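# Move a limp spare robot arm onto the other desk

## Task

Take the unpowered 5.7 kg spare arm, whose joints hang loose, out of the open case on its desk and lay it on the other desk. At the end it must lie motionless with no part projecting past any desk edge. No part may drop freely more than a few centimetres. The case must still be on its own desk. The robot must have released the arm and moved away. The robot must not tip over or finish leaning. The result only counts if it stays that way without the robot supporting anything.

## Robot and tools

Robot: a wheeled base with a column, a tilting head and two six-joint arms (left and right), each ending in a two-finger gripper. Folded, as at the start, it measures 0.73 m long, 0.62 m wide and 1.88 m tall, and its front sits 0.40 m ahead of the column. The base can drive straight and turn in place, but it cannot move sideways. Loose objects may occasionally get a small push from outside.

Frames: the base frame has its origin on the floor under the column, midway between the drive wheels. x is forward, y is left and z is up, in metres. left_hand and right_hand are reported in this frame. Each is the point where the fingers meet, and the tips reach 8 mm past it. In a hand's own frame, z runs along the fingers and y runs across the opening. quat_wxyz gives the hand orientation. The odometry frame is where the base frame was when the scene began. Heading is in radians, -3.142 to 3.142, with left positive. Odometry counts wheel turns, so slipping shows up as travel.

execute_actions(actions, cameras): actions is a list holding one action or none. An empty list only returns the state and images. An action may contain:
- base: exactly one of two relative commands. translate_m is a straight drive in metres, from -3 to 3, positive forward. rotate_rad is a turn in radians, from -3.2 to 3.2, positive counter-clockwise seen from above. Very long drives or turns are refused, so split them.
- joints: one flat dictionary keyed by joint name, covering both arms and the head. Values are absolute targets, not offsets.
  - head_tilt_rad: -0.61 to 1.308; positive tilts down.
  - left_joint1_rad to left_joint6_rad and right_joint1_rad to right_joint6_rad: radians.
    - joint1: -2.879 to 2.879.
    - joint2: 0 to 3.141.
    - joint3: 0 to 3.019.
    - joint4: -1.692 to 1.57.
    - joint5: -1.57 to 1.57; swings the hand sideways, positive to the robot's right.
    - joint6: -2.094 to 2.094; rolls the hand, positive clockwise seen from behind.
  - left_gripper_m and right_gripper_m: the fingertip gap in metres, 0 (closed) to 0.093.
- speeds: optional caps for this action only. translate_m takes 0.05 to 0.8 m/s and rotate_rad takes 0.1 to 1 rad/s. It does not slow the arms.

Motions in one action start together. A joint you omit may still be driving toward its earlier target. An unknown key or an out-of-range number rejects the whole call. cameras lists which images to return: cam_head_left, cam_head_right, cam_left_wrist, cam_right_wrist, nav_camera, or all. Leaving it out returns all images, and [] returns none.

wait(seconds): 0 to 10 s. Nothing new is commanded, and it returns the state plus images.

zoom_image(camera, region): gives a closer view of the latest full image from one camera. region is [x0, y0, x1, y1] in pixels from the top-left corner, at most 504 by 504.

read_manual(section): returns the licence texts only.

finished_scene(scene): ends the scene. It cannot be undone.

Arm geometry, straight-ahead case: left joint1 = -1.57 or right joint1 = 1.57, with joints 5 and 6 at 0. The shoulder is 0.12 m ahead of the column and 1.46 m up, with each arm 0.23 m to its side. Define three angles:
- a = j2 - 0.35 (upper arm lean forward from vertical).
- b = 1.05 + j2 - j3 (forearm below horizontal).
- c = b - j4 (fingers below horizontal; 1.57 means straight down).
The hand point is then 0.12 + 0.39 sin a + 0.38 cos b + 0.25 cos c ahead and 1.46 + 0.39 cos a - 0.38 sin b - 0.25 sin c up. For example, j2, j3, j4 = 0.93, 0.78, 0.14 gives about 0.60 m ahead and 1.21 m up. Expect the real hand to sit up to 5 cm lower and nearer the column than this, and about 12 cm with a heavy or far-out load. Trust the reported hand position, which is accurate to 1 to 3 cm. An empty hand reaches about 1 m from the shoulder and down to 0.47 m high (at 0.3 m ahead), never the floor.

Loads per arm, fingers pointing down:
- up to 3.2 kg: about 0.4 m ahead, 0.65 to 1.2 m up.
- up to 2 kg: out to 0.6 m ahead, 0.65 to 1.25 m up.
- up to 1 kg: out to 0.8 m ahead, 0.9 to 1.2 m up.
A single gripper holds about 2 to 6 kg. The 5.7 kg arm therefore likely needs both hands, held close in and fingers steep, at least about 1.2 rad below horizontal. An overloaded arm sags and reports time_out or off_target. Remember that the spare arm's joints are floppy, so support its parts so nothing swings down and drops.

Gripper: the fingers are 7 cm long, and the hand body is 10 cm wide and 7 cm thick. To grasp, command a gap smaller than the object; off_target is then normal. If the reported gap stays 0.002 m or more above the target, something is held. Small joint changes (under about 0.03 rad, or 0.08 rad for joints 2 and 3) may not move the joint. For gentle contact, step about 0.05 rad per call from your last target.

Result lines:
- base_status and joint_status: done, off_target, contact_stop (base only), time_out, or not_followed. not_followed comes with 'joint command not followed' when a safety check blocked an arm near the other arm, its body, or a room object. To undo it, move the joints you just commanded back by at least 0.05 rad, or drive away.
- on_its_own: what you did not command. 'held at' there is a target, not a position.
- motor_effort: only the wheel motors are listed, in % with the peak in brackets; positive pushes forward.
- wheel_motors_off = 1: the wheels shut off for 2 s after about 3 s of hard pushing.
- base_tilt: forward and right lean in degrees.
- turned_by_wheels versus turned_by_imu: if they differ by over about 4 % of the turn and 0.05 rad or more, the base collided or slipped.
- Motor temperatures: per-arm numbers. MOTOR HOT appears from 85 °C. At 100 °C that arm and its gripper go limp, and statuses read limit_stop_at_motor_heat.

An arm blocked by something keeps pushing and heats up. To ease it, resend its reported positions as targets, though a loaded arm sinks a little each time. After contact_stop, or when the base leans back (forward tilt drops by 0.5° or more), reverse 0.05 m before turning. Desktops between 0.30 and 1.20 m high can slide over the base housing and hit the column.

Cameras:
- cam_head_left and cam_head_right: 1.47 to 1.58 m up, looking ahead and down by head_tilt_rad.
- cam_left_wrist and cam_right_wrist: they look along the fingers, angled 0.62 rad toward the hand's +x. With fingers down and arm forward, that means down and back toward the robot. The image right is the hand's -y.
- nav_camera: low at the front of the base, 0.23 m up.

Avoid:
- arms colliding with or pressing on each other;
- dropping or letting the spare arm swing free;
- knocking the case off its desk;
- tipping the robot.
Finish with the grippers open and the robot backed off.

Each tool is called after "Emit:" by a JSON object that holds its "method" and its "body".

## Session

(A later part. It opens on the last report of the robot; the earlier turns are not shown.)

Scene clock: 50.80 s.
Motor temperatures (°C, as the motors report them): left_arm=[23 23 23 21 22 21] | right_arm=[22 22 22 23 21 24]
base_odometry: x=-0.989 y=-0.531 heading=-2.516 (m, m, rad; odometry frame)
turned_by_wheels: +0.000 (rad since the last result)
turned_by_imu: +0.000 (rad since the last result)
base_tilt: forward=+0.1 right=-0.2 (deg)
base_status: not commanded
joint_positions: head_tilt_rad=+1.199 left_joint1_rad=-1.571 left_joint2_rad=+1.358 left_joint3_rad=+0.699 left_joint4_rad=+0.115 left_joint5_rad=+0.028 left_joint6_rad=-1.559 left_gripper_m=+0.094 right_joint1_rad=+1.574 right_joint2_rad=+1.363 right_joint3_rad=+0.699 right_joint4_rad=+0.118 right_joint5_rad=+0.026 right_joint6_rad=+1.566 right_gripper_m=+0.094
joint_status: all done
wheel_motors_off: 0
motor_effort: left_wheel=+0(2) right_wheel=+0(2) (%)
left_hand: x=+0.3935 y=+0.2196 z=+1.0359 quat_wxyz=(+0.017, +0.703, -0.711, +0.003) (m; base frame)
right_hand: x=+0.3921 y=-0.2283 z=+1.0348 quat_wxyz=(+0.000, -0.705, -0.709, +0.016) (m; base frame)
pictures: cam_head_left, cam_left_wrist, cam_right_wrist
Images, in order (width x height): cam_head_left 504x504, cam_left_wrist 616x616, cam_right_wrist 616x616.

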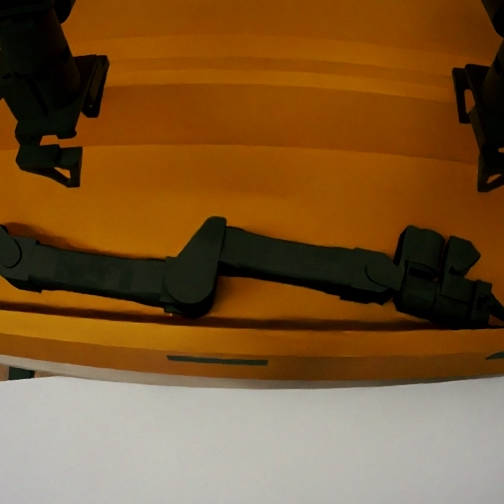

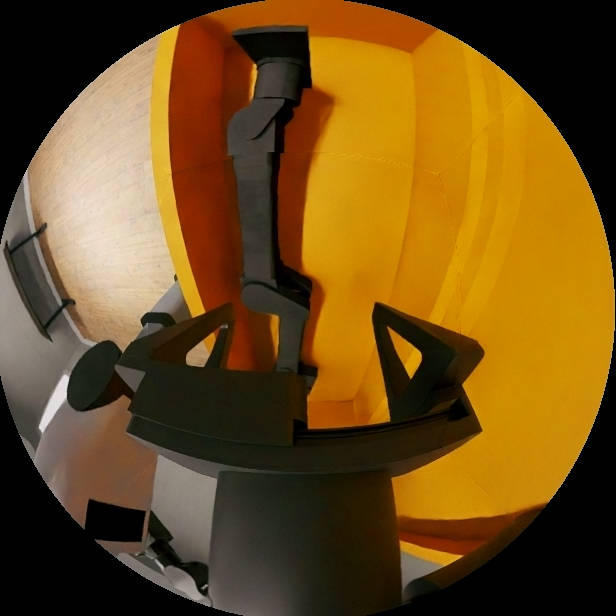

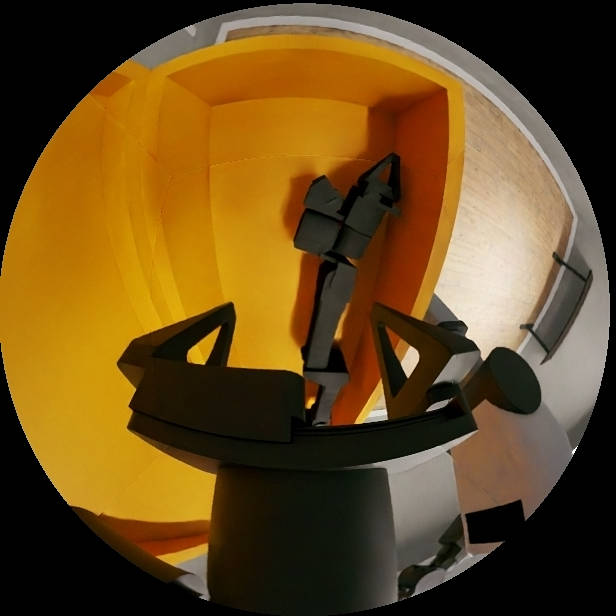

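Emit:
{"method": "execute_actions", "body": {"actions": [{"joints":{"left_joint2_rad":0.95,"left_joint3_rad":0.6,"left_joint4_rad":-0.17,"right_joint2_rad":0.95,"right_joint3_rad":0.6,"right_joint4_rad":-0.17}}], "cameras": []}}

Emit:
{"method": "execute_actions", "body": {"actions": [{"base":{"translate_m":-0.25}}], "cameras": []}}

Emit:
{"method": "execute_actions", "body": {"actions": [{"base":{"rotate_rad":-0.4}}], "cameras": []}}

Emit:
{"method": "execute_actions", "body": {"actions": [{"base":{"translate_m":-0.3}}], "cameras": []}}

Emit:
{"method": "execute_actions", "body": {"actions": [{"base":{"rotate_rad":0.43}}], "cameras": []}}

Emit:
{"method": "execute_actions", "body": {"actions": [{"base":{"translate_m":0.5}}], "cameras": []}}

Emit:
{"method": "execute_actions", "body": {"actions": [{"joints":{"left_joint2_rad":1.65,"left_joint3_rad":0.88,"left_joint4_rad":0.25,"right_joint2_rad":1.65,"right_joint3_rad":0.88,"right_joint4_rad":0.25}}], "cameras": ["cam_head_left","cam_left_wrist","cam_right_wrist"]}}

Scene clock: 59.10 s.
Motor temperatures (°C, as the motors report them): left_arm=[23 23 23 21 22 21] | right_arm=[22 22 22 23 21 24]
base_odometry: x=-0.989 y=-0.531 heading=-2.516 (m, m, rad; odometry frame)
turned_by_wheels: +0.000 (rad since the last result)
turned_by_imu: +0.001 (rad since the last result)
base_tilt: forward=+0.0 right=-0.3 (deg)
base_status: not commanded
joint_positions: head_tilt_rad=+1.199 left_joint1_rad=-1.571 left_joint2_rad=+0.942 left_joint3_rad=+0.601 left_joint4_rad=-0.155 left_joint5_rad=+0.028 left_joint6_rad=-1.559 left_gripper_m=+0.094 right_joint1_rad=+1.574 right_joint2_rad=+0.937 right_joint3_rad=+0.602 right_joint4_rad=-0.158 right_joint5_rad=+0.026 right_joint6_rad=+1.566 right_gripper_m=+0.094
joint_status: all done
wheel_motors_off: 0
motor_effort: left_wheel=+0(1) right_wheel=+1(2) (%)
left_hand: x=+0.4161 y=+0.2196 z=+1.1534 quat_wxyz=(+0.000, +0.703, -0.711, +0.020) (m; base frame)
right_hand: x=+0.4173 y=-0.2286 z=+1.1549 quat_wxyz=(-0.019, -0.705, -0.709, -0.002) (m; base frame)
pictures: none
No camera images: the call's "cameras" was empty. Leave "cameras" out to get every camera's image.

Scene clock: 60.90 s.
Motor temperatures (°C, as the motors report them): left_arm=[23 23 23 21 22 21] | right_arm=[22 22 22 23 21 24]
base_odometry: x=-0.787 y=-0.385 heading=-2.515 (m, m, rad; odometry frame)
turned_by_wheels: +0.000 (rad since the last result)
turned_by_imu: +0.001 (rad since the last result)
base_tilt: forward=+0.1 right=-0.3 (deg)
base_status: done
joint_positions: head_tilt_rad=+1.199 left_joint1_rad=-1.571 left_joint2_rad=+0.942 left_joint3_rad=+0.593 left_joint4_rad=-0.158 left_joint5_rad=+0.028 left_joint6_rad=-1.559 left_gripper_m=+0.094 right_joint1_rad=+1.574 right_joint2_rad=+0.941 right_joint3_rad=+0.595 right_joint4_rad=-0.161 right_joint5_rad=+0.026 right_joint6_rad=+1.566 right_gripper_m=+0.094
joint_status: not commanded
wheel_motors_off: 0
motor_effort: left_wheel=+0(37) right_wheel=+0(39) (%)
left_hand: x=+0.4105 y=+0.2196 z=+1.1528 quat_wxyz=(+0.004, +0.703, -0.711, +0.016) (m; base frame)
right_hand: x=+0.4106 y=-0.2286 z=+1.1530 quat_wxyz=(-0.014, -0.705, -0.709, +0.003) (m; base frame)
pictures: none
No camera images: the call's "cameras" was empty. Leave "cameras" out to get every camera's image.

Scene clock: 62.57 s.
Motor temperatures (°C, as the motors report them): left_arm=[23 23 23 21 22 21] | right_arm=[22 22 22 23 21 24]
base_odometry: x=-0.787 y=-0.385 heading=-2.915 (m, m, rad; odometry frame)
turned_by_wheels: -0.399 (rad since the last result)
turned_by_imu: -0.401 (rad since the last result)
base_tilt: forward=+0.1 right=-0.3 (deg)
base_status: done
joint_positions: head_tilt_rad=+1.199 left_joint1_rad=-1.571 left_joint2_rad=+0.942 left_joint3_rad=+0.594 left_joint4_rad=-0.158 left_joint5_rad=+0.028 left_joint6_rad=-1.559 left_gripper_m=+0.094 right_joint1_rad=+1.574 right_joint2_rad=+0.941 right_joint3_rad=+0.595 right_joint4_rad=-0.161 right_joint5_rad=+0.026 right_joint6_rad=+1.566 right_gripper_m=+0.094
joint_status: not commanded
wheel_motors_off: 0
motor_effort: left_wheel=+3(32) right_wheel=-5(50) (%)
left_hand: x=+0.4113 y=+0.2196 z=+1.1529 quat_wxyz=(+0.003, +0.703, -0.711, +0.017) (m; base frame)
right_hand: x=+0.4106 y=-0.2288 z=+1.1530 quat_wxyz=(-0.014, -0.705, -0.709, +0.003) (m; base frame)
pictures: none
No camera images: the call's "cameras" was empty. Leave "cameras" out to get every camera's image.

Scene clock: 64.43 s.
Motor temperatures (°C, as the motors report them): left_arm=[23 23 23 21 22 21] | right_arm=[22 22 22 23 21 24]
base_odometry: x=-0.494 y=-0.317 heading=-2.915 (m, m, rad; odometry frame)
turned_by_wheels: -0.001 (rad since the last result)
turned_by_imu: -0.001 (rad since the last result)
base_tilt: forward=+0.1 right=-0.3 (deg)
base_status: done
joint_positions: head_tilt_rad=+1.200 left_joint1_rad=-1.571 left_joint2_rad=+0.942 left_joint3_rad=+0.593 left_joint4_rad=-0.158 left_joint5_rad=+0.028 left_joint6_rad=-1.559 left_gripper_m=+0.094 right_joint1_rad=+1.574 right_joint2_rad=+0.943 right_joint3_rad=+0.593 right_joint4_rad=-0.161 right_joint5_rad=+0.026 right_joint6_rad=+1.566 right_gripper_m=+0.094
joint_status: not commanded
wheel_motors_off: 0
motor_effort: left_wheel=-1(40) right_wheel=+1(65) (%)
left_hand: x=+0.4103 y=+0.2196 z=+1.1528 quat_wxyz=(+0.004, +0.703, -0.711, +0.016) (m; base frame)
right_hand: x=+0.4093 y=-0.2288 z=+1.1525 quat_wxyz=(-0.013, -0.705, -0.709, +0.004) (m; base frame)
pictures: none
No camera images: the call's "cameras" was empty. Leave "cameras" out to get every camera's image.

Scene clock: 66.23 s.
Motor temperatures (°C, as the motors report them): left_arm=[23 23 23 21 22 21] | right_arm=[22 22 22 23 21 24]
base_odometry: x=-0.494 y=-0.317 heading=-2.486 (m, m, rad; odometry frame)
turned_by_wheels: +0.429 (rad since the last result)
turned_by_imu: +0.433 (rad since the last result)
base_tilt: forward=+0.1 right=-0.2 (deg)
base_status: done
joint_positions: head_tilt_rad=+1.200 left_joint1_rad=-1.571 left_joint2_rad=+0.942 left_joint3_rad=+0.593 left_joint4_rad=-0.158 left_joint5_rad=+0.028 left_joint6_rad=-1.559 left_gripper_m=+0.094 right_joint1_rad=+1.574 right_joint2_rad=+0.943 right_joint3_rad=+0.593 right_joint4_rad=-0.161 right_joint5_rad=+0.026 right_joint6_rad=+1.566 right_gripper_m=+0.094
joint_status: not commanded
wheel_motors_off: 0
motor_effort: left_wheel=-3(28) right_wheel=+5(52) (%)
left_hand: x=+0.4105 y=+0.2196 z=+1.1528 quat_wxyz=(+0.004, +0.703, -0.711, +0.016) (m; base frame)
right_hand: x=+0.4095 y=-0.2288 z=+1.1526 quat_wxyz=(-0.013, -0.705, -0.709, +0.004) (m; base frame)
pictures: none
No camera images: the call's "cameras" was empty. Leave "cameras" out to get every camera's image.

Scene clock: 68.57 s.
Motor temperatures (°C, as the motors report them): left_arm=[23 23 23 21 22 21] | right_arm=[22 22 22 23 21 24]
base_odometry: x=-0.891 y=-0.622 heading=-2.486 (m, m, rad; odometry frame)
turned_by_wheels: +0.000 (rad since the last result)
turned_by_imu: +0.001 (rad since the last result)
base_tilt: forward=+0.1 right=-0.3 (deg)
base_status: done
joint_positions: head_tilt_rad=+1.200 left_joint1_rad=-1.571 left_joint2_rad=+0.942 left_joint3_rad=+0.600 left_joint4_rad=-0.158 left_joint5_rad=+0.028 left_joint6_rad=-1.559 left_gripper_m=+0.094 right_joint1_rad=+1.574 right_joint2_rad=+0.944 right_joint3_rad=+0.599 right_joint4_rad=-0.161 right_joint5_rad=+0.026 right_joint6_rad=+1.566 right_gripper_m=+0.094
joint_status: not commanded
wheel_motors_off: 0
motor_effort: left_wheel=+0(42) right_wheel=+0(65) (%)
left_hand: x=+0.4146 y=+0.2196 z=+1.1533 quat_wxyz=(+0.002, +0.703, -0.711, +0.018) (m; base frame)
right_hand: x=+0.4127 y=-0.2288 z=+1.1527 quat_wxyz=(-0.015, -0.705, -0.709, +0.002) (m; base frame)
pictures: none
No camera images: the call's "cameras" was empty. Leave "cameras" out to get every camera's image.

Scene clock: 70.13 s.
Motor temperatures (°C, as the motors report them): left_arm=[23 23 23 21 22 21] | right_arm=[22 22 22 23 21 24]
base_odometry: x=-0.891 y=-0.622 heading=-2.486 (m, m, rad; odometry frame)
turned_by_wheels: +0.000 (rad since the last result)
turned_by_imu: +0.000 (rad since the last result)
base_tilt: forward=+0.2 right=-0.3 (deg)
base_status: not commanded
joint_positions: head_tilt_rad=+1.200 left_joint1_rad=-1.571 left_joint2_rad=+1.669 left_joint3_rad=+0.882 left_joint4_rad=+0.240 left_joint5_rad=+0.028 left_joint6_rad=-1.559 left_gripper_m=+0.094 right_joint1_rad=+1.574 right_joint2_rad=+1.657 right_joint3_rad=+0.881 right_joint4_rad=+0.242 right_joint5_rad=+0.026 right_joint6_rad=+1.566 right_gripper_m=+0.094
joint_status: all done
wheel_motors_off: 0
motor_effort: left_wheel=+0(3) right_wheel=+0(3) (%)
left_hand: x=+0.3916 y=+0.2196 z=+0.9360 quat_wxyz=(+0.018, +0.703, -0.711, +0.002) (m; base frame)
right_hand: x=+0.3982 y=-0.2283 z=+0.9395 quat_wxyz=(-0.005, -0.705, -0.709, +0.012) (m; base frame)
pictures: cam_head_left, cam_left_wrist, cam_right_wrist
Images, in order (width x height): cam_head_left 504x504, cam_left_wrist 616x616, cam_right_wrist 616x616.

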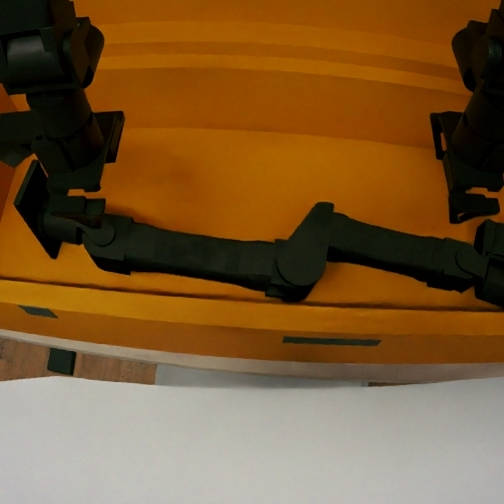

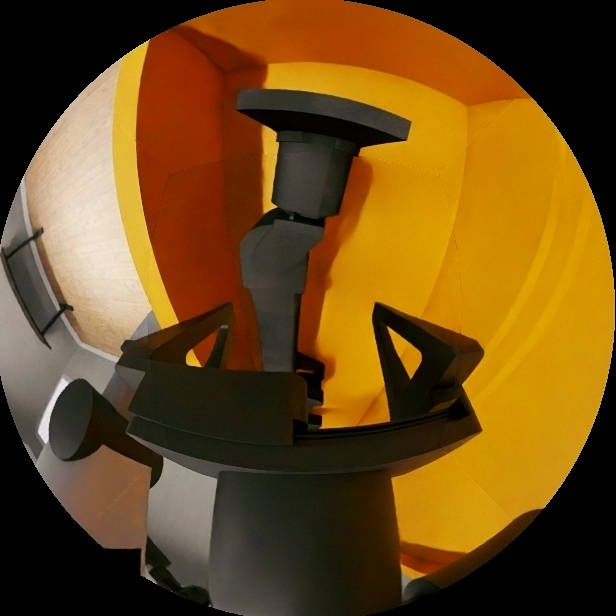

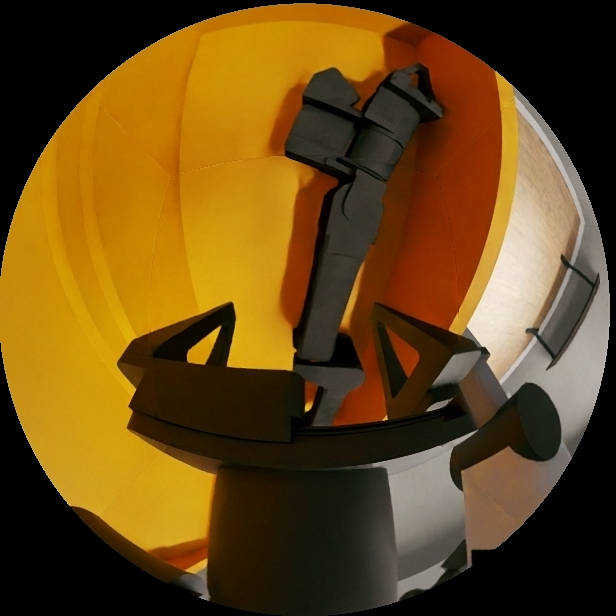

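Emit:
{"method": "execute_actions", "body": {"actions": [{"base":{"translate_m":-0.03}}], "cameras": []}}

Emit:
{"method": "execute_actions", "body": {"actions": [{"joints":{"left_joint2_rad":1.9,"left_joint3_rad":1.08,"left_joint4_rad":0.29,"right_joint2_rad":1.9,"right_joint3_rad":1.08,"right_joint4_rad":0.29}}], "cameras": ["cam_head_left","cam_left_wrist","cam_right_wrist"]}}

Scene clock: 74.07 s.
Motor temperatures (°C, as the motors report them): left_arm=[23 23 23 21 22 21] | right_arm=[22 23 22 23 21 24]
base_odometry: x=-0.867 y=-0.604 heading=-2.486 (m, m, rad; odometry frame)
turned_by_wheels: +0.000 (rad since the last result)
turned_by_imu: +0.001 (rad since the last result)
base_tilt: forward=+0.1 right=-0.3 (deg)
base_status: done
joint_positions: head_tilt_rad=+1.200 left_joint1_rad=-1.571 left_joint2_rad=+1.668 left_joint3_rad=+0.883 left_joint4_rad=+0.240 left_joint5_rad=+0.028 left_joint6_rad=-1.559 left_gripper_m=+0.094 right_joint1_rad=+1.574 right_joint2_rad=+1.656 right_joint3_rad=+0.882 right_joint4_rad=+0.242 right_joint5_rad=+0.026 right_joint6_rad=+1.566 right_gripper_m=+0.094
joint_status: not commanded
wheel_motors_off: 0
motor_effort: left_wheel=+0(29) right_wheel=+0(41) (%)
left_hand: x=+0.3926 y=+0.2196 z=+0.9363 quat_wxyz=(+0.018, +0.703, -0.711, +0.002) (m; base frame)
right_hand: x=+0.3988 y=-0.2283 z=+0.9396 quat_wxyz=(-0.006, -0.705, -0.709, +0.011) (m; base frame)
pictures: none
No camera images: the call's "cameras" was empty. Leave "cameras" out to get every camera's image.

Scene clock: 75.10 s.
Motor temperatures (°C, as the motors report them): left_arm=[23 23 23 21 22 21] | right_arm=[22 23 22 23 21 24]
base_odometry: x=-0.867 y=-0.604 heading=-2.486 (m, m, rad; odometry frame)
turned_by_wheels: +0.000 (rad since the last result)
turned_by_imu: +0.000 (rad since the last result)
base_tilt: forward=+0.0 right=-0.3 (deg)
base_status: not commanded
joint_positions: head_tilt_rad=+1.200 left_joint1_rad=-1.571 left_joint2_rad=+1.784 left_joint3_rad=+1.063 left_joint4_rad=+0.277 left_joint5_rad=+0.028 left_joint6_rad=-1.561 left_gripper_m=+0.094 right_joint1_rad=+1.574 right_joint2_rad=+1.914 right_joint3_rad=+1.080 right_joint4_rad=+0.286 right_joint5_rad=+0.026 right_joint6_rad=+1.566 right_gripper_m=+0.094
joint_status: all done
wheel_motors_off: 0
motor_effort: left_wheel=-1(7) right_wheel=+2(9) (%)
left_hand: x=+0.4502 y=+0.2196 z=+0.8877 quat_wxyz=(-0.019, +0.703, -0.710, +0.038) (m; base frame)
right_hand: x=+0.3856 y=-0.2281 z=+0.8478 quat_wxyz=(+0.000, -0.705, -0.709, +0.017) (m; base frame)
pictures: cam_head_left, cam_left_wrist, cam_right_wrist
Images, in order (width x height): cam_head_left 504x504, cam_left_wrist 616x616, cam_right_wrist 616x616.

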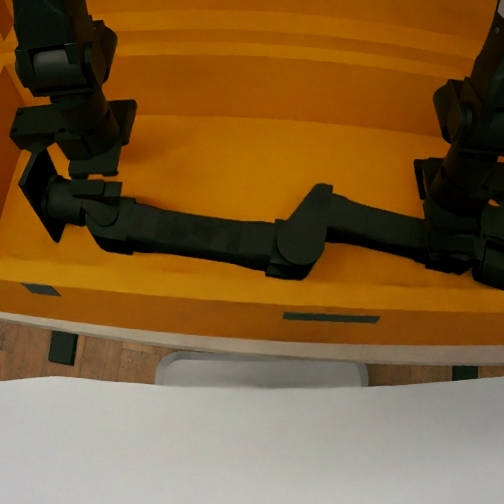

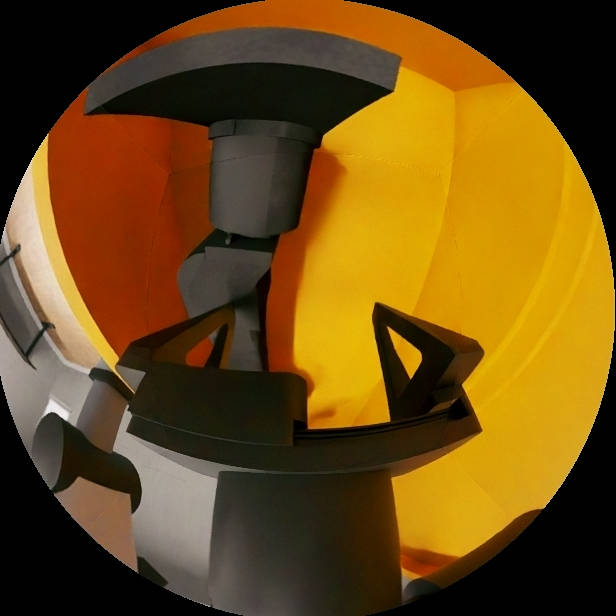

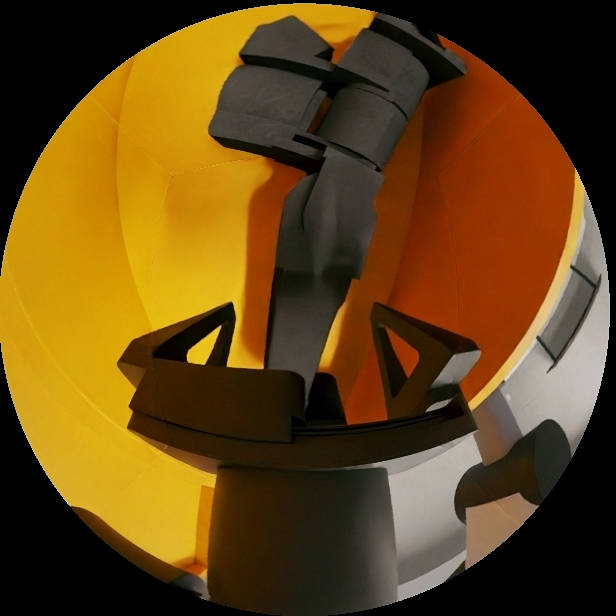

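Emit:
{"method": "execute_actions", "body": {"actions": [{"joints":{"left_joint2_rad":1.6,"left_joint3_rad":0.72,"left_joint4_rad":0.39}}], "cameras": []}}

Emit:
{"method": "execute_actions", "body": {"actions": [{"joints":{"left_joint2_rad":1.95,"left_joint3_rad":1.0,"left_joint4_rad":0.43}}], "cameras": ["cam_head_left","cam_left_wrist"]}}

Scene clock: 80.20 s.
Motor temperatures (°C, as the motors report them): left_arm=[23 23 23 21 22 21] | right_arm=[22 23 22 23 21 24]
base_odometry: x=-0.867 y=-0.604 heading=-2.486 (m, m, rad; odometry frame)
turned_by_wheels: +0.000 (rad since the last result)
turned_by_imu: +0.001 (rad since the last result)
base_tilt: forward=+0.1 right=-0.3 (deg)
base_status: not commanded
joint_positions: head_tilt_rad=+1.200 left_joint1_rad=-1.571 left_joint2_rad=+1.609 left_joint3_rad=+0.722 left_joint4_rad=+0.380 left_joint5_rad=+0.028 left_joint6_rad=-1.561 left_gripper_m=+0.094 right_joint1_rad=+1.574 right_joint2_rad=+1.914 right_joint3_rad=+1.080 right_joint4_rad=+0.286 right_joint5_rad=+0.026 right_joint6_rad=+1.566 right_gripper_m=+0.094
joint_status: all done
wheel_motors_off: 0
motor_effort: left_wheel=-1(2) right_wheel=+1(1) (%)
left_hand: x=+0.3589 y=+0.2196 z=+0.9699 quat_wxyz=(+0.004, +0.703, -0.711, +0.016) (m; base frame)
right_hand: x=+0.3856 y=-0.2281 z=+0.8478 quat_wxyz=(+0.000, -0.705, -0.709, +0.017) (m; base frame)
pictures: none
No camera images: the call's "cameras" was empty. Leave "cameras" out to get every camera's image.

Scene clock: 81.60 s.
Motor temperatures (°C, as the motors report them): left_arm=[23 23 23 21 22 21] | right_arm=[22 23 22 23 21 24]
base_odometry: x=-0.867 y=-0.604 heading=-2.486 (m, m, rad; odometry frame)
turned_by_wheels: +0.000 (rad since the last result)
turned_by_imu: +0.000 (rad since the last result)
base_tilt: forward=+0.1 right=-0.3 (deg)
base_status: not commanded
joint_positions: head_tilt_rad=+1.200 left_joint1_rad=-1.571 left_joint2_rad=+1.928 left_joint3_rad=+1.011 left_joint4_rad=+0.437 left_joint5_rad=+0.029 left_joint6_rad=-1.562 left_gripper_m=+0.094 right_joint1_rad=+1.574 right_joint2_rad=+1.913 right_joint3_rad=+1.080 right_joint4_rad=+0.286 right_joint5_rad=+0.026 right_joint6_rad=+1.566 right_gripper_m=+0.094
joint_status: all done
wheel_motors_off: 0
motor_effort: left_wheel=-1(2) right_wheel=+1(3) (%)
left_hand: x=+0.3730 y=+0.2195 z=+0.8536 quat_wxyz=(-0.005, +0.703, -0.710, +0.026) (m; base frame)
right_hand: x=+0.3863 y=-0.2281 z=+0.8481 quat_wxyz=(+0.000, -0.705, -0.709, +0.017) (m; base frame)
pictures: cam_head_left, cam_left_wrist
Images, in order (width x height): cam_head_left 504x504, cam_left_wrist 616x616.

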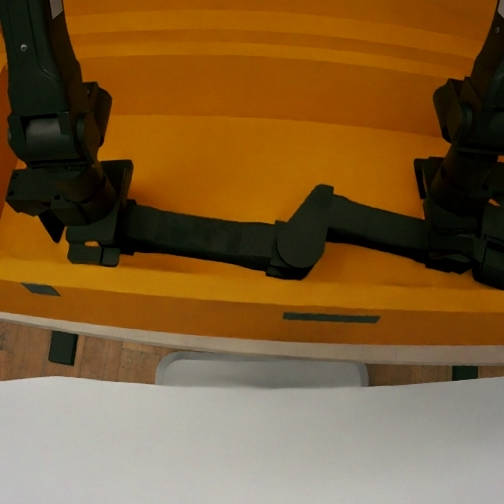

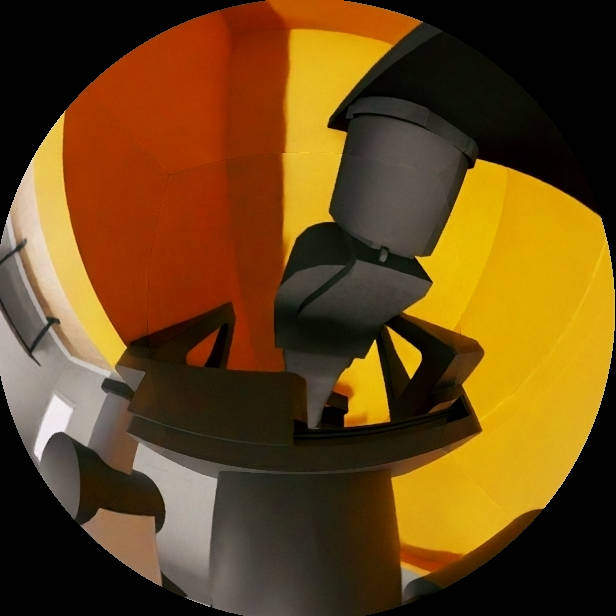

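Emit:
{"method": "execute_actions", "body": {"actions": [{"joints":{"left_joint2_rad":2.07,"left_joint3_rad":1.12,"right_joint2_rad":2.03,"right_joint3_rad":1.2}}], "cameras": []}}

Emit:
{"method": "execute_actions", "body": {"actions": [{"joints":{"left_gripper_m":0,"right_gripper_m":0}}], "cameras": ["cam_head_left","cam_left_wrist","cam_right_wrist"]}}

Scene clock: 84.87 s.
Motor temperatures (°C, as the motors report them): left_arm=[23 23 23 21 22 21] | right_arm=[22 23 22 23 21 24]
base_odometry: x=-0.867 y=-0.604 heading=-2.486 (m, m, rad; odometry frame)
turned_by_wheels: +0.000 (rad since the last result)
turned_by_imu: +0.001 (rad since the last result)
base_tilt: forward=+0.1 right=-0.3 (deg)
base_status: not commanded
joint_positions: head_tilt_rad=+1.200 left_joint1_rad=-1.575 left_joint2_rad=+2.042 left_joint3_rad=+1.137 left_joint4_rad=+0.438 left_joint5_rad=+0.030 left_joint6_rad=-1.559 left_gripper_m=+0.094 right_joint1_rad=+1.574 right_joint2_rad=+2.037 right_joint3_rad=+1.204 right_joint4_rad=+0.279 right_joint5_rad=+0.026 right_joint6_rad=+1.567 right_gripper_m=+0.094
joint_status: all done
wheel_motors_off: 0
motor_effort: left_wheel=-2(3) right_wheel=+2(3) (%)
left_hand: x=+0.3776 y=+0.2166 z=+0.8083 quat_wxyz=(-0.009, +0.702, -0.712, +0.032) (m; base frame)
right_hand: x=+0.3817 y=-0.2279 z=+0.8005 quat_wxyz=(+0.002, -0.705, -0.709, +0.019) (m; base frame)
pictures: none
No camera images: the call's "cameras" was empty. Leave "cameras" out to get every camera's image.

Scene clock: 85.60 s.
Motor temperatures (°C, as the motors report them): left_arm=[23 23 23 21 22 21] | right_arm=[22 23 22 23 21 24]
base_odometry: x=-0.867 y=-0.604 heading=-2.486 (m, m, rad; odometry frame)
turned_by_wheels: +0.000 (rad since the last result)
turned_by_imu: +0.000 (rad since the last result)
base_tilt: forward=+0.2 right=-0.3 (deg)
base_status: not commanded
joint_positions: head_tilt_rad=+1.200 left_joint1_rad=-1.578 left_joint2_rad=+2.032 left_joint3_rad=+1.139 left_joint4_rad=+0.436 left_joint5_rad=+0.024 left_joint6_rad=-1.615 left_gripper_m=+0.070 right_joint1_rad=+1.574 right_joint2_rad=+2.042 right_joint3_rad=+1.197 right_joint4_rad=+0.289 right_joint5_rad=+0.022 right_joint6_rad=+1.610 right_gripper_m=+0.065
joint_status: left_gripper_m off_target (ended at +0.070, target +0.000); right_gripper_m off_target (ended at +0.065, target +0.000)
wheel_motors_off: 0
motor_effort: left_wheel=-3(4) right_wheel=+2(2) (%)
left_hand: x=+0.3847 y=+0.2152 z=+0.8107 quat_wxyz=(-0.012, +0.721, -0.692, +0.035) (m; base frame)
right_hand: x=+0.3767 y=-0.2269 z=+0.8000 quat_wxyz=(+0.004, -0.720, -0.694, +0.018) (m; base frame)
pictures: cam_head_left, cam_left_wrist, cam_right_wrist
Images, in order (width x height): cam_head_left 504x504, cam_left_wrist 616x616, cam_right_wrist 616x616.

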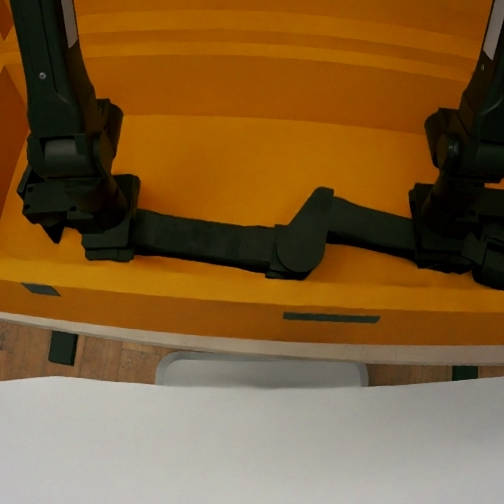

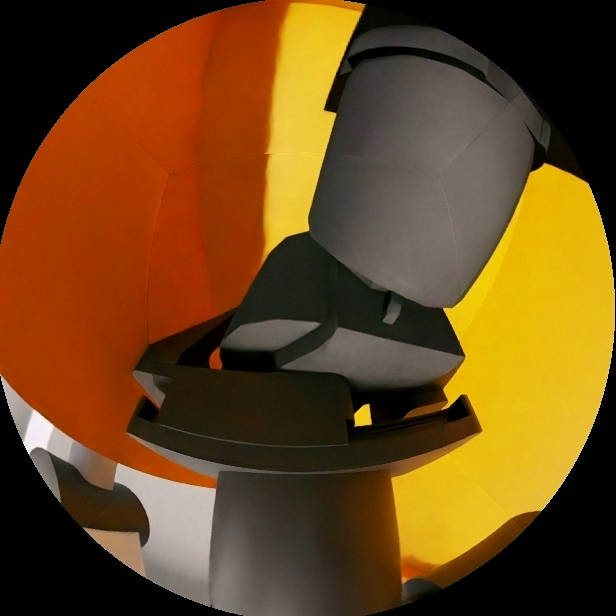

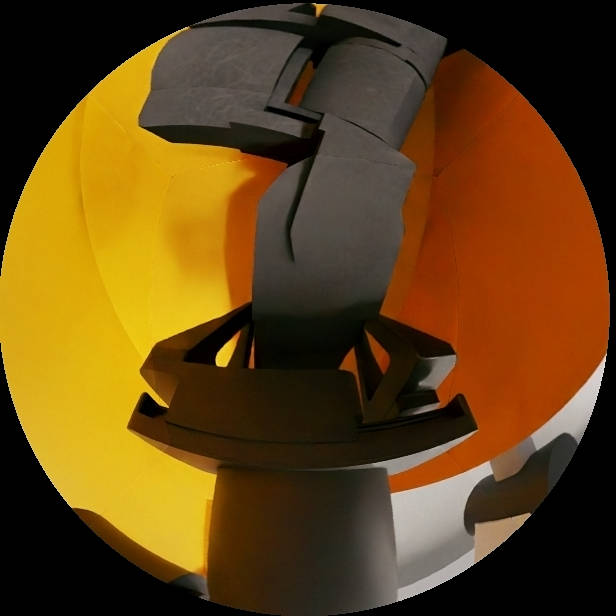

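Emit:
{"method": "execute_actions", "body": {"actions": [{"joints":{"left_joint2_rad":1.6,"left_joint3_rad":0.85,"left_joint4_rad":0.27,"right_joint2_rad":1.6,"right_joint3_rad":0.85,"right_joint4_rad":0.27}}], "cameras": ["cam_head_left"]}}

Emit:
{"method": "execute_actions", "body": {"actions": [{"joints":{"left_joint2_rad":1.1,"left_joint3_rad":0.72,"left_joint4_rad":-0.1,"right_joint2_rad":1.1,"right_joint3_rad":0.72,"right_joint4_rad":-0.1}}], "cameras": ["cam_head_left"]}}

Emit:
{"method": "execute_actions", "body": {"actions": [{"joints":{"head_tilt_rad":0.9,"left_joint2_rad":0.65,"left_joint3_rad":0.62,"left_joint4_rad":-0.45,"right_joint2_rad":0.65,"right_joint3_rad":0.62,"right_joint4_rad":-0.45}}], "cameras": ["cam_head_left","cam_head_right"]}}

Scene clock: 91.07 s.
Motor temperatures (°C, as the motors report them): left_arm=[23 23 24 21 22 21] | right_arm=[22 23 22 23 21 24]
base_odometry: x=-0.867 y=-0.604 heading=-2.486 (m, m, rad; odometry frame)
turned_by_wheels: +0.000 (rad since the last result)
turned_by_imu: +0.001 (rad since the last result)
base_tilt: forward=+0.1 right=-0.3 (deg)
base_status: not commanded
joint_positions: head_tilt_rad=+1.200 left_joint1_rad=-1.577 left_joint2_rad=+1.676 left_joint3_rad=+0.890 left_joint4_rad=+0.267 left_joint5_rad=+0.031 left_joint6_rad=-1.648 left_gripper_m=+0.068 right_joint1_rad=+1.574 right_joint2_rad=+1.690 right_joint3_rad=+0.909 right_joint4_rad=+0.285 right_joint5_rad=+0.022 right_joint6_rad=+1.636 right_gripper_m=+0.056
joint_status: all done
wheel_motors_off: 0
on_its_own: right_gripper_m moved -0.008 toward your old target +0.000
motor_effort: left_wheel=-2(4) right_wheel=+2(4) (%)
left_hand: x=+0.3992 y=+0.2157 z=+0.9334 quat_wxyz=(+0.012, +0.733, -0.680, +0.014) (m; base frame)
right_hand: x=+0.4083 y=-0.2270 z=+0.9275 quat_wxyz=(-0.016, -0.729, -0.684, -0.004) (m; base frame)
pictures: cam_head_left
Images, in order (width x height): cam_head_left 504x504.

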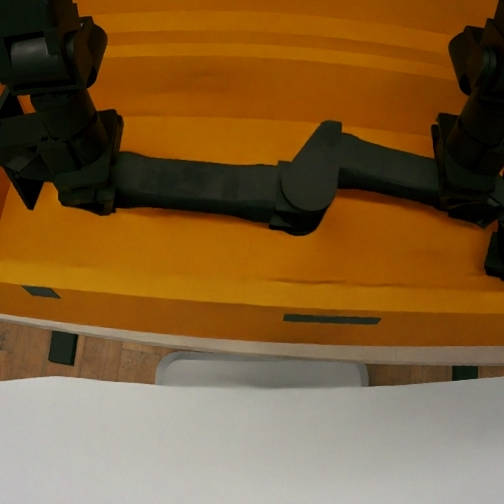

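Scene clock: 93.03 s.
Motor temperatures (°C, as the motors report them): left_arm=[23 24 24 21 22 21] | right_arm=[22 23 22 23 21 24]
base_odometry: x=-0.867 y=-0.604 heading=-2.486 (m, m, rad; odometry frame)
turned_by_wheels: +0.000 (rad since the last result)
turned_by_imu: +0.000 (rad since the last result)
base_tilt: forward=+0.1 right=-0.2 (deg)
base_status: not commanded
joint_positions: head_tilt_rad=+1.200 left_joint1_rad=-1.571 left_joint2_rad=+1.171 left_joint3_rad=+0.710 left_joint4_rad=-0.108 left_joint5_rad=+0.026 left_joint6_rad=-1.646 left_gripper_m=+0.068 right_joint1_rad=+1.581 right_joint2_rad=+1.211 right_joint3_rad=+0.731 right_joint4_rad=-0.066 right_joint5_rad=+0.015 right_joint6_rad=+1.641 right_gripper_m=+0.056
joint_status: all done
wheel_motors_off: 0
motor_effort: left_wheel=-1(3) right_wheel=+0(5) (%)
left_hand: x=+0.4191 y=+0.2200 z=+1.0906 quat_wxyz=(+0.025, +0.733, -0.680, -0.008) (m; base frame)
right_hand: x=+0.4276 y=-0.2232 z=+1.0783 quat_wxyz=(+0.005, -0.730, -0.684, +0.011) (m; base frame)
pictures: cam_head_left
Images, in order (width x height): cam_head_left 504x504.

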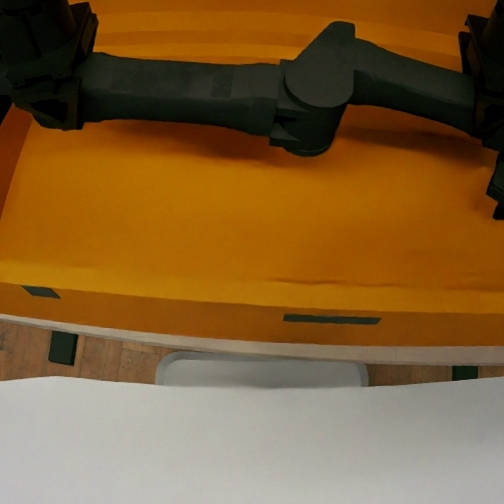

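Scene clock: 94.43 s.
Motor temperatures (°C, as the motors report them): left_arm=[23 24 24 21 22 21] | right_arm=[22 24 22 23 21 24]
base_odometry: x=-0.867 y=-0.604 heading=-2.486 (m, m, rad; odometry frame)
turned_by_wheels: +0.000 (rad since the last result)
turned_by_imu: +0.000 (rad since the last result)
base_tilt: forward=+0.1 right=-0.3 (deg)
base_status: not commanded
joint_positions: head_tilt_rad=+0.915 left_joint1_rad=-1.571 left_joint2_rad=+0.718 left_joint3_rad=+0.578 left_joint4_rad=-0.453 left_joint5_rad=+0.038 left_joint6_rad=-1.641 left_gripper_m=+0.068 right_joint1_rad=+1.579 right_joint2_rad=+0.745 right_joint3_rad=+0.585 right_joint4_rad=-0.413 right_joint5_rad=+0.019 right_joint6_rad=+1.646 right_gripper_m=+0.056
joint_status: all done
wheel_motors_off: 0
motor_effort: left_wheel=-1(3) right_wheel=+0(6) (%)
left_hand: x=+0.3898 y=+0.2179 z=+1.2154 quat_wxyz=(+0.038, +0.731, -0.681, -0.012) (m; base frame)
right_hand: x=+0.3971 y=-0.2255 z=+1.2083 quat_wxyz=(+0.012, -0.731, -0.681, +0.022) (m; base frame)
pictures: cam_head_left, cam_head_right
Images, in order (width x height): cam_head_left 504x504, cam_head_right 504x504.

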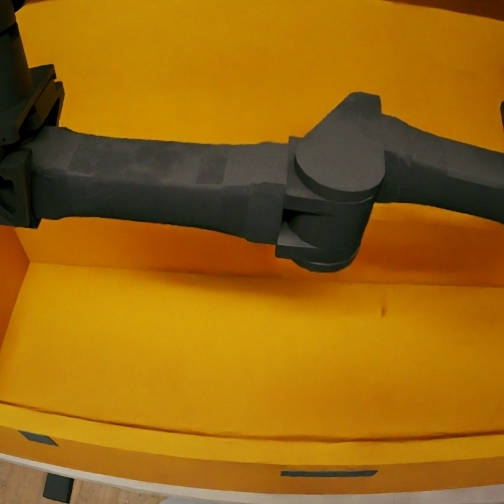

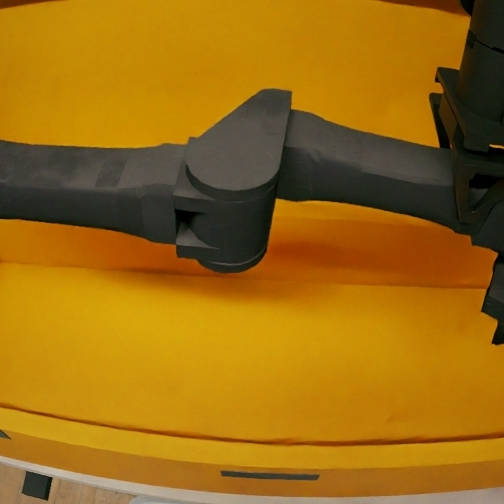

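Emit:
{"method": "execute_actions", "body": {"actions": [{"base":{"translate_m":-0.1},"speeds":{"translate_m":0.08},"joints":{"left_joint2_rad":0.5,"left_joint3_rad":0.62,"left_joint4_rad":-0.6,"right_joint2_rad":0.5,"right_joint3_rad":0.62,"right_joint4_rad":-0.6,"head_tilt_rad":0.75}}]}}

Scene clock: 98.33 s.
Motor temperatures (°C, as the motors report them): left_arm=[23 24 24 21 22 22] | right_arm=[22 24 22 23 21 24]
base_odometry: x=-0.787 y=-0.543 heading=-2.486 (m, m, rad; odometry frame)
turned_by_wheels: +0.000 (rad since the last result)
turned_by_imu: +0.001 (rad since the last result)
base_tilt: forward=+0.1 right=-0.3 (deg)
base_status: done
joint_positions: head_tilt_rad=+0.766 left_joint1_rad=-1.571 left_joint2_rad=+0.579 left_joint3_rad=+0.562 left_joint4_rad=-0.603 left_joint5_rad=+0.039 left_joint6_rad=-1.637 left_gripper_m=+0.068 right_joint1_rad=+1.579 right_joint2_rad=+0.598 right_joint3_rad=+0.559 right_joint4_rad=-0.557 right_joint5_rad=+0.018 right_joint6_rad=+1.652 right_gripper_m=+0.056
joint_status: all done
wheel_motors_off: 0
motor_effort: left_wheel=+0(28) right_wheel=-1(38) (%)
left_hand: x=+0.3743 y=+0.2178 z=+1.2521 quat_wxyz=(+0.047, +0.730, -0.682, -0.022) (m; base frame)
right_hand: x=+0.3799 y=-0.2257 z=+1.2456 quat_wxyz=(+0.021, -0.733, -0.679, +0.030) (m; base frame)
pictures: cam_head_left, cam_head_right, cam_left_wrist, cam_right_wrist, nav_camera
Images, in order (width x height): cam_head_left 504x504, cam_head_right 504x504, cam_left_wrist 616x616, cam_right_wrist 616x616, nav_camera 504x504.

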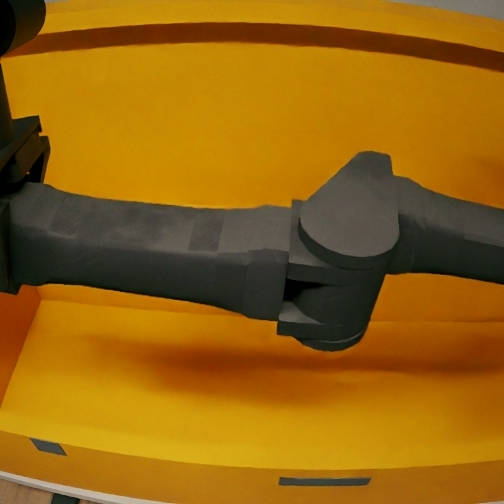

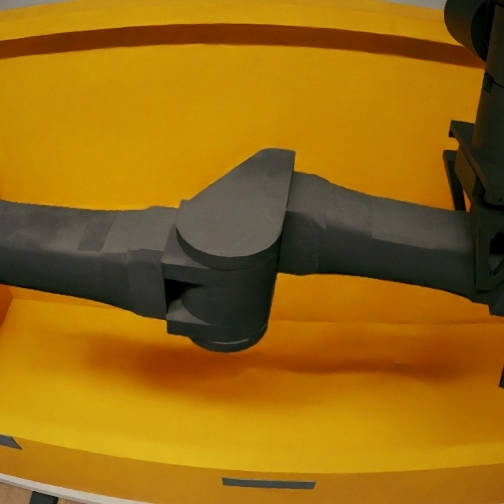

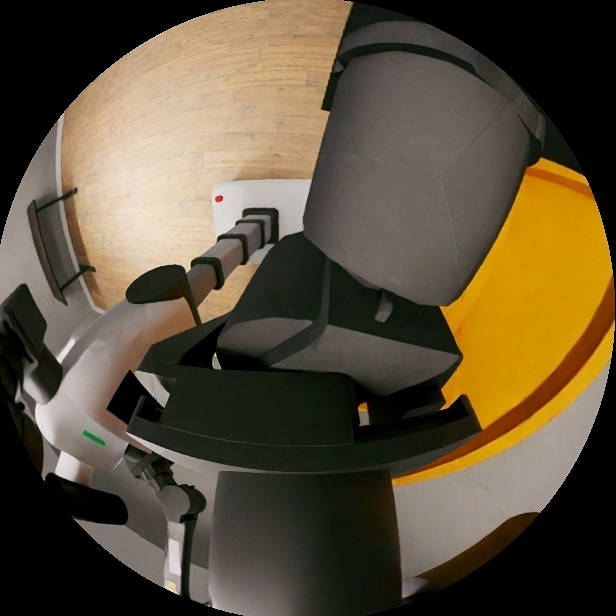

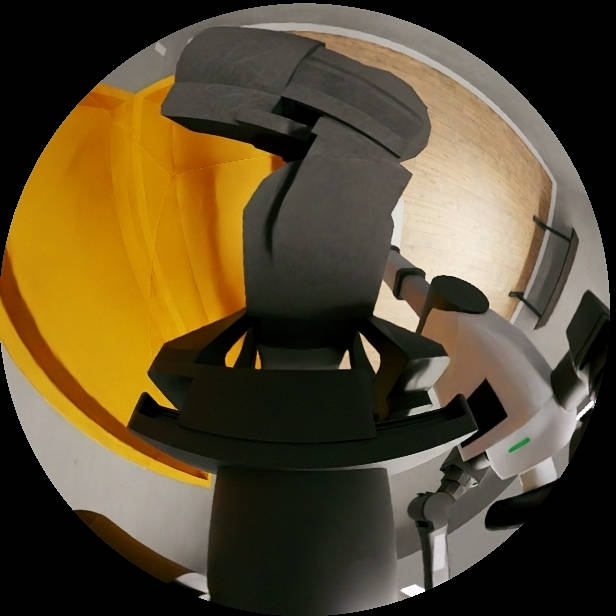

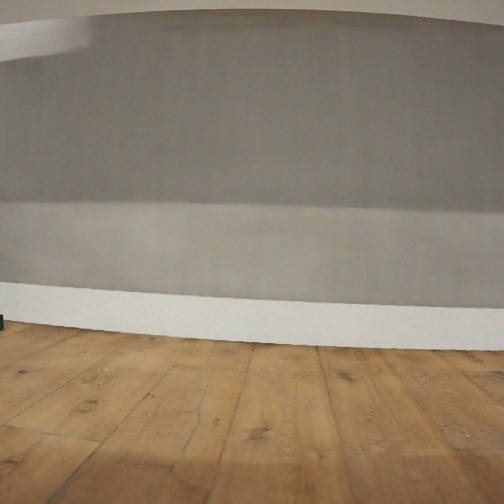

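Continue back slowly.

Emit:
{"method": "execute_actions", "body": {"actions": [{"base":{"translate_m":-0.5},"speeds":{"translate_m":0.1}}], "cameras": ["cam_head_left","cam_left_wrist","cam_right_wrist"]}}

Scene clock: 105.53 s.
Motor temperatures (°C, as the motors report them): left_arm=[23 24 25 21 22 22] | right_arm=[22 24 23 24 21 25]
base_odometry: x=-0.391 y=-0.238 heading=-2.487 (m, m, rad; odometry frame)
turned_by_wheels: -0.001 (rad since the last result)
turned_by_imu: +0.000 (rad since the last result)
base_tilt: forward=+0.1 right=-0.3 (deg)
base_status: done
joint_positions: head_tilt_rad=+0.766 left_joint1_rad=-1.571 left_joint2_rad=+0.579 left_joint3_rad=+0.558 left_joint4_rad=-0.604 left_joint5_rad=+0.038 left_joint6_rad=-1.637 left_gripper_m=+0.068 right_joint1_rad=+1.579 right_joint2_rad=+0.600 right_joint3_rad=+0.556 right_joint4_rad=-0.558 right_joint5_rad=+0.018 right_joint6_rad=+1.652 right_gripper_m=+0.056
joint_status: not commanded
wheel_motors_off: 0
motor_effort: left_wheel=-1(28) right_wheel=+2(44) (%)
left_hand: x=+0.3719 y=+0.2179 z=+1.2515 quat_wxyz=(+0.048, +0.730, -0.682, -0.024) (m; base frame)
right_hand: x=+0.3774 y=-0.2257 z=+1.2446 quat_wxyz=(+0.023, -0.733, -0.679, +0.032) (m; base frame)
pictures: cam_head_left, cam_left_wrist, cam_right_wrist
Images, in order (width x height): cam_head_left 504x504, cam_left_wrist 616x616, cam_right_wrist 616x616.

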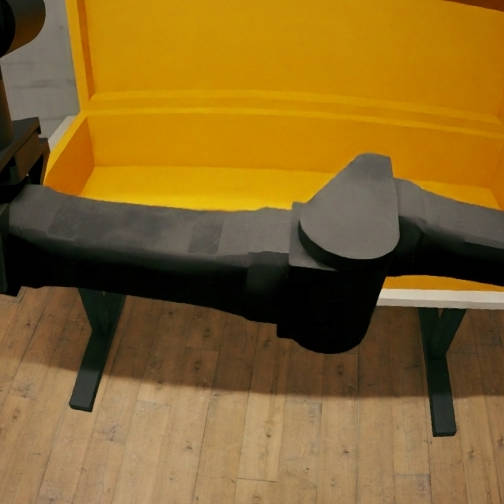

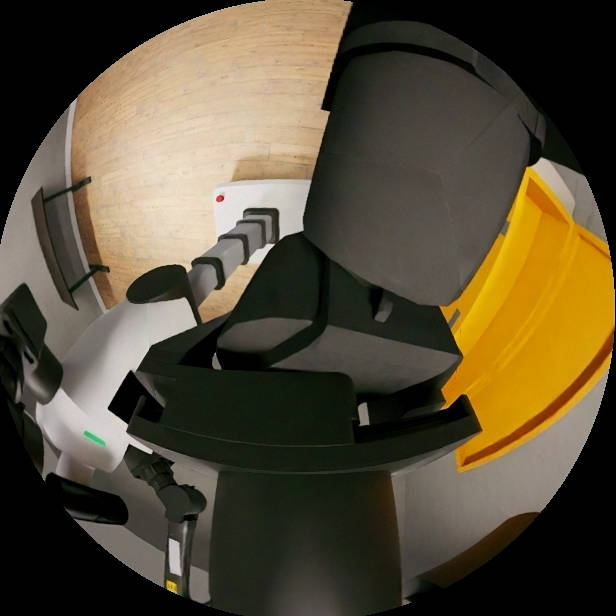

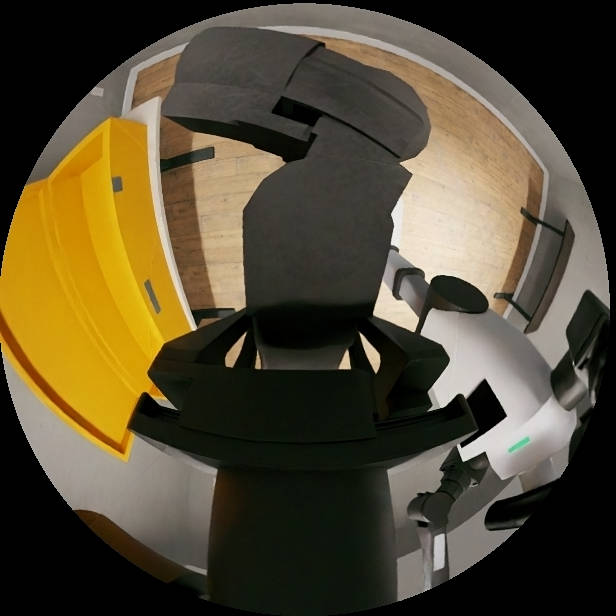

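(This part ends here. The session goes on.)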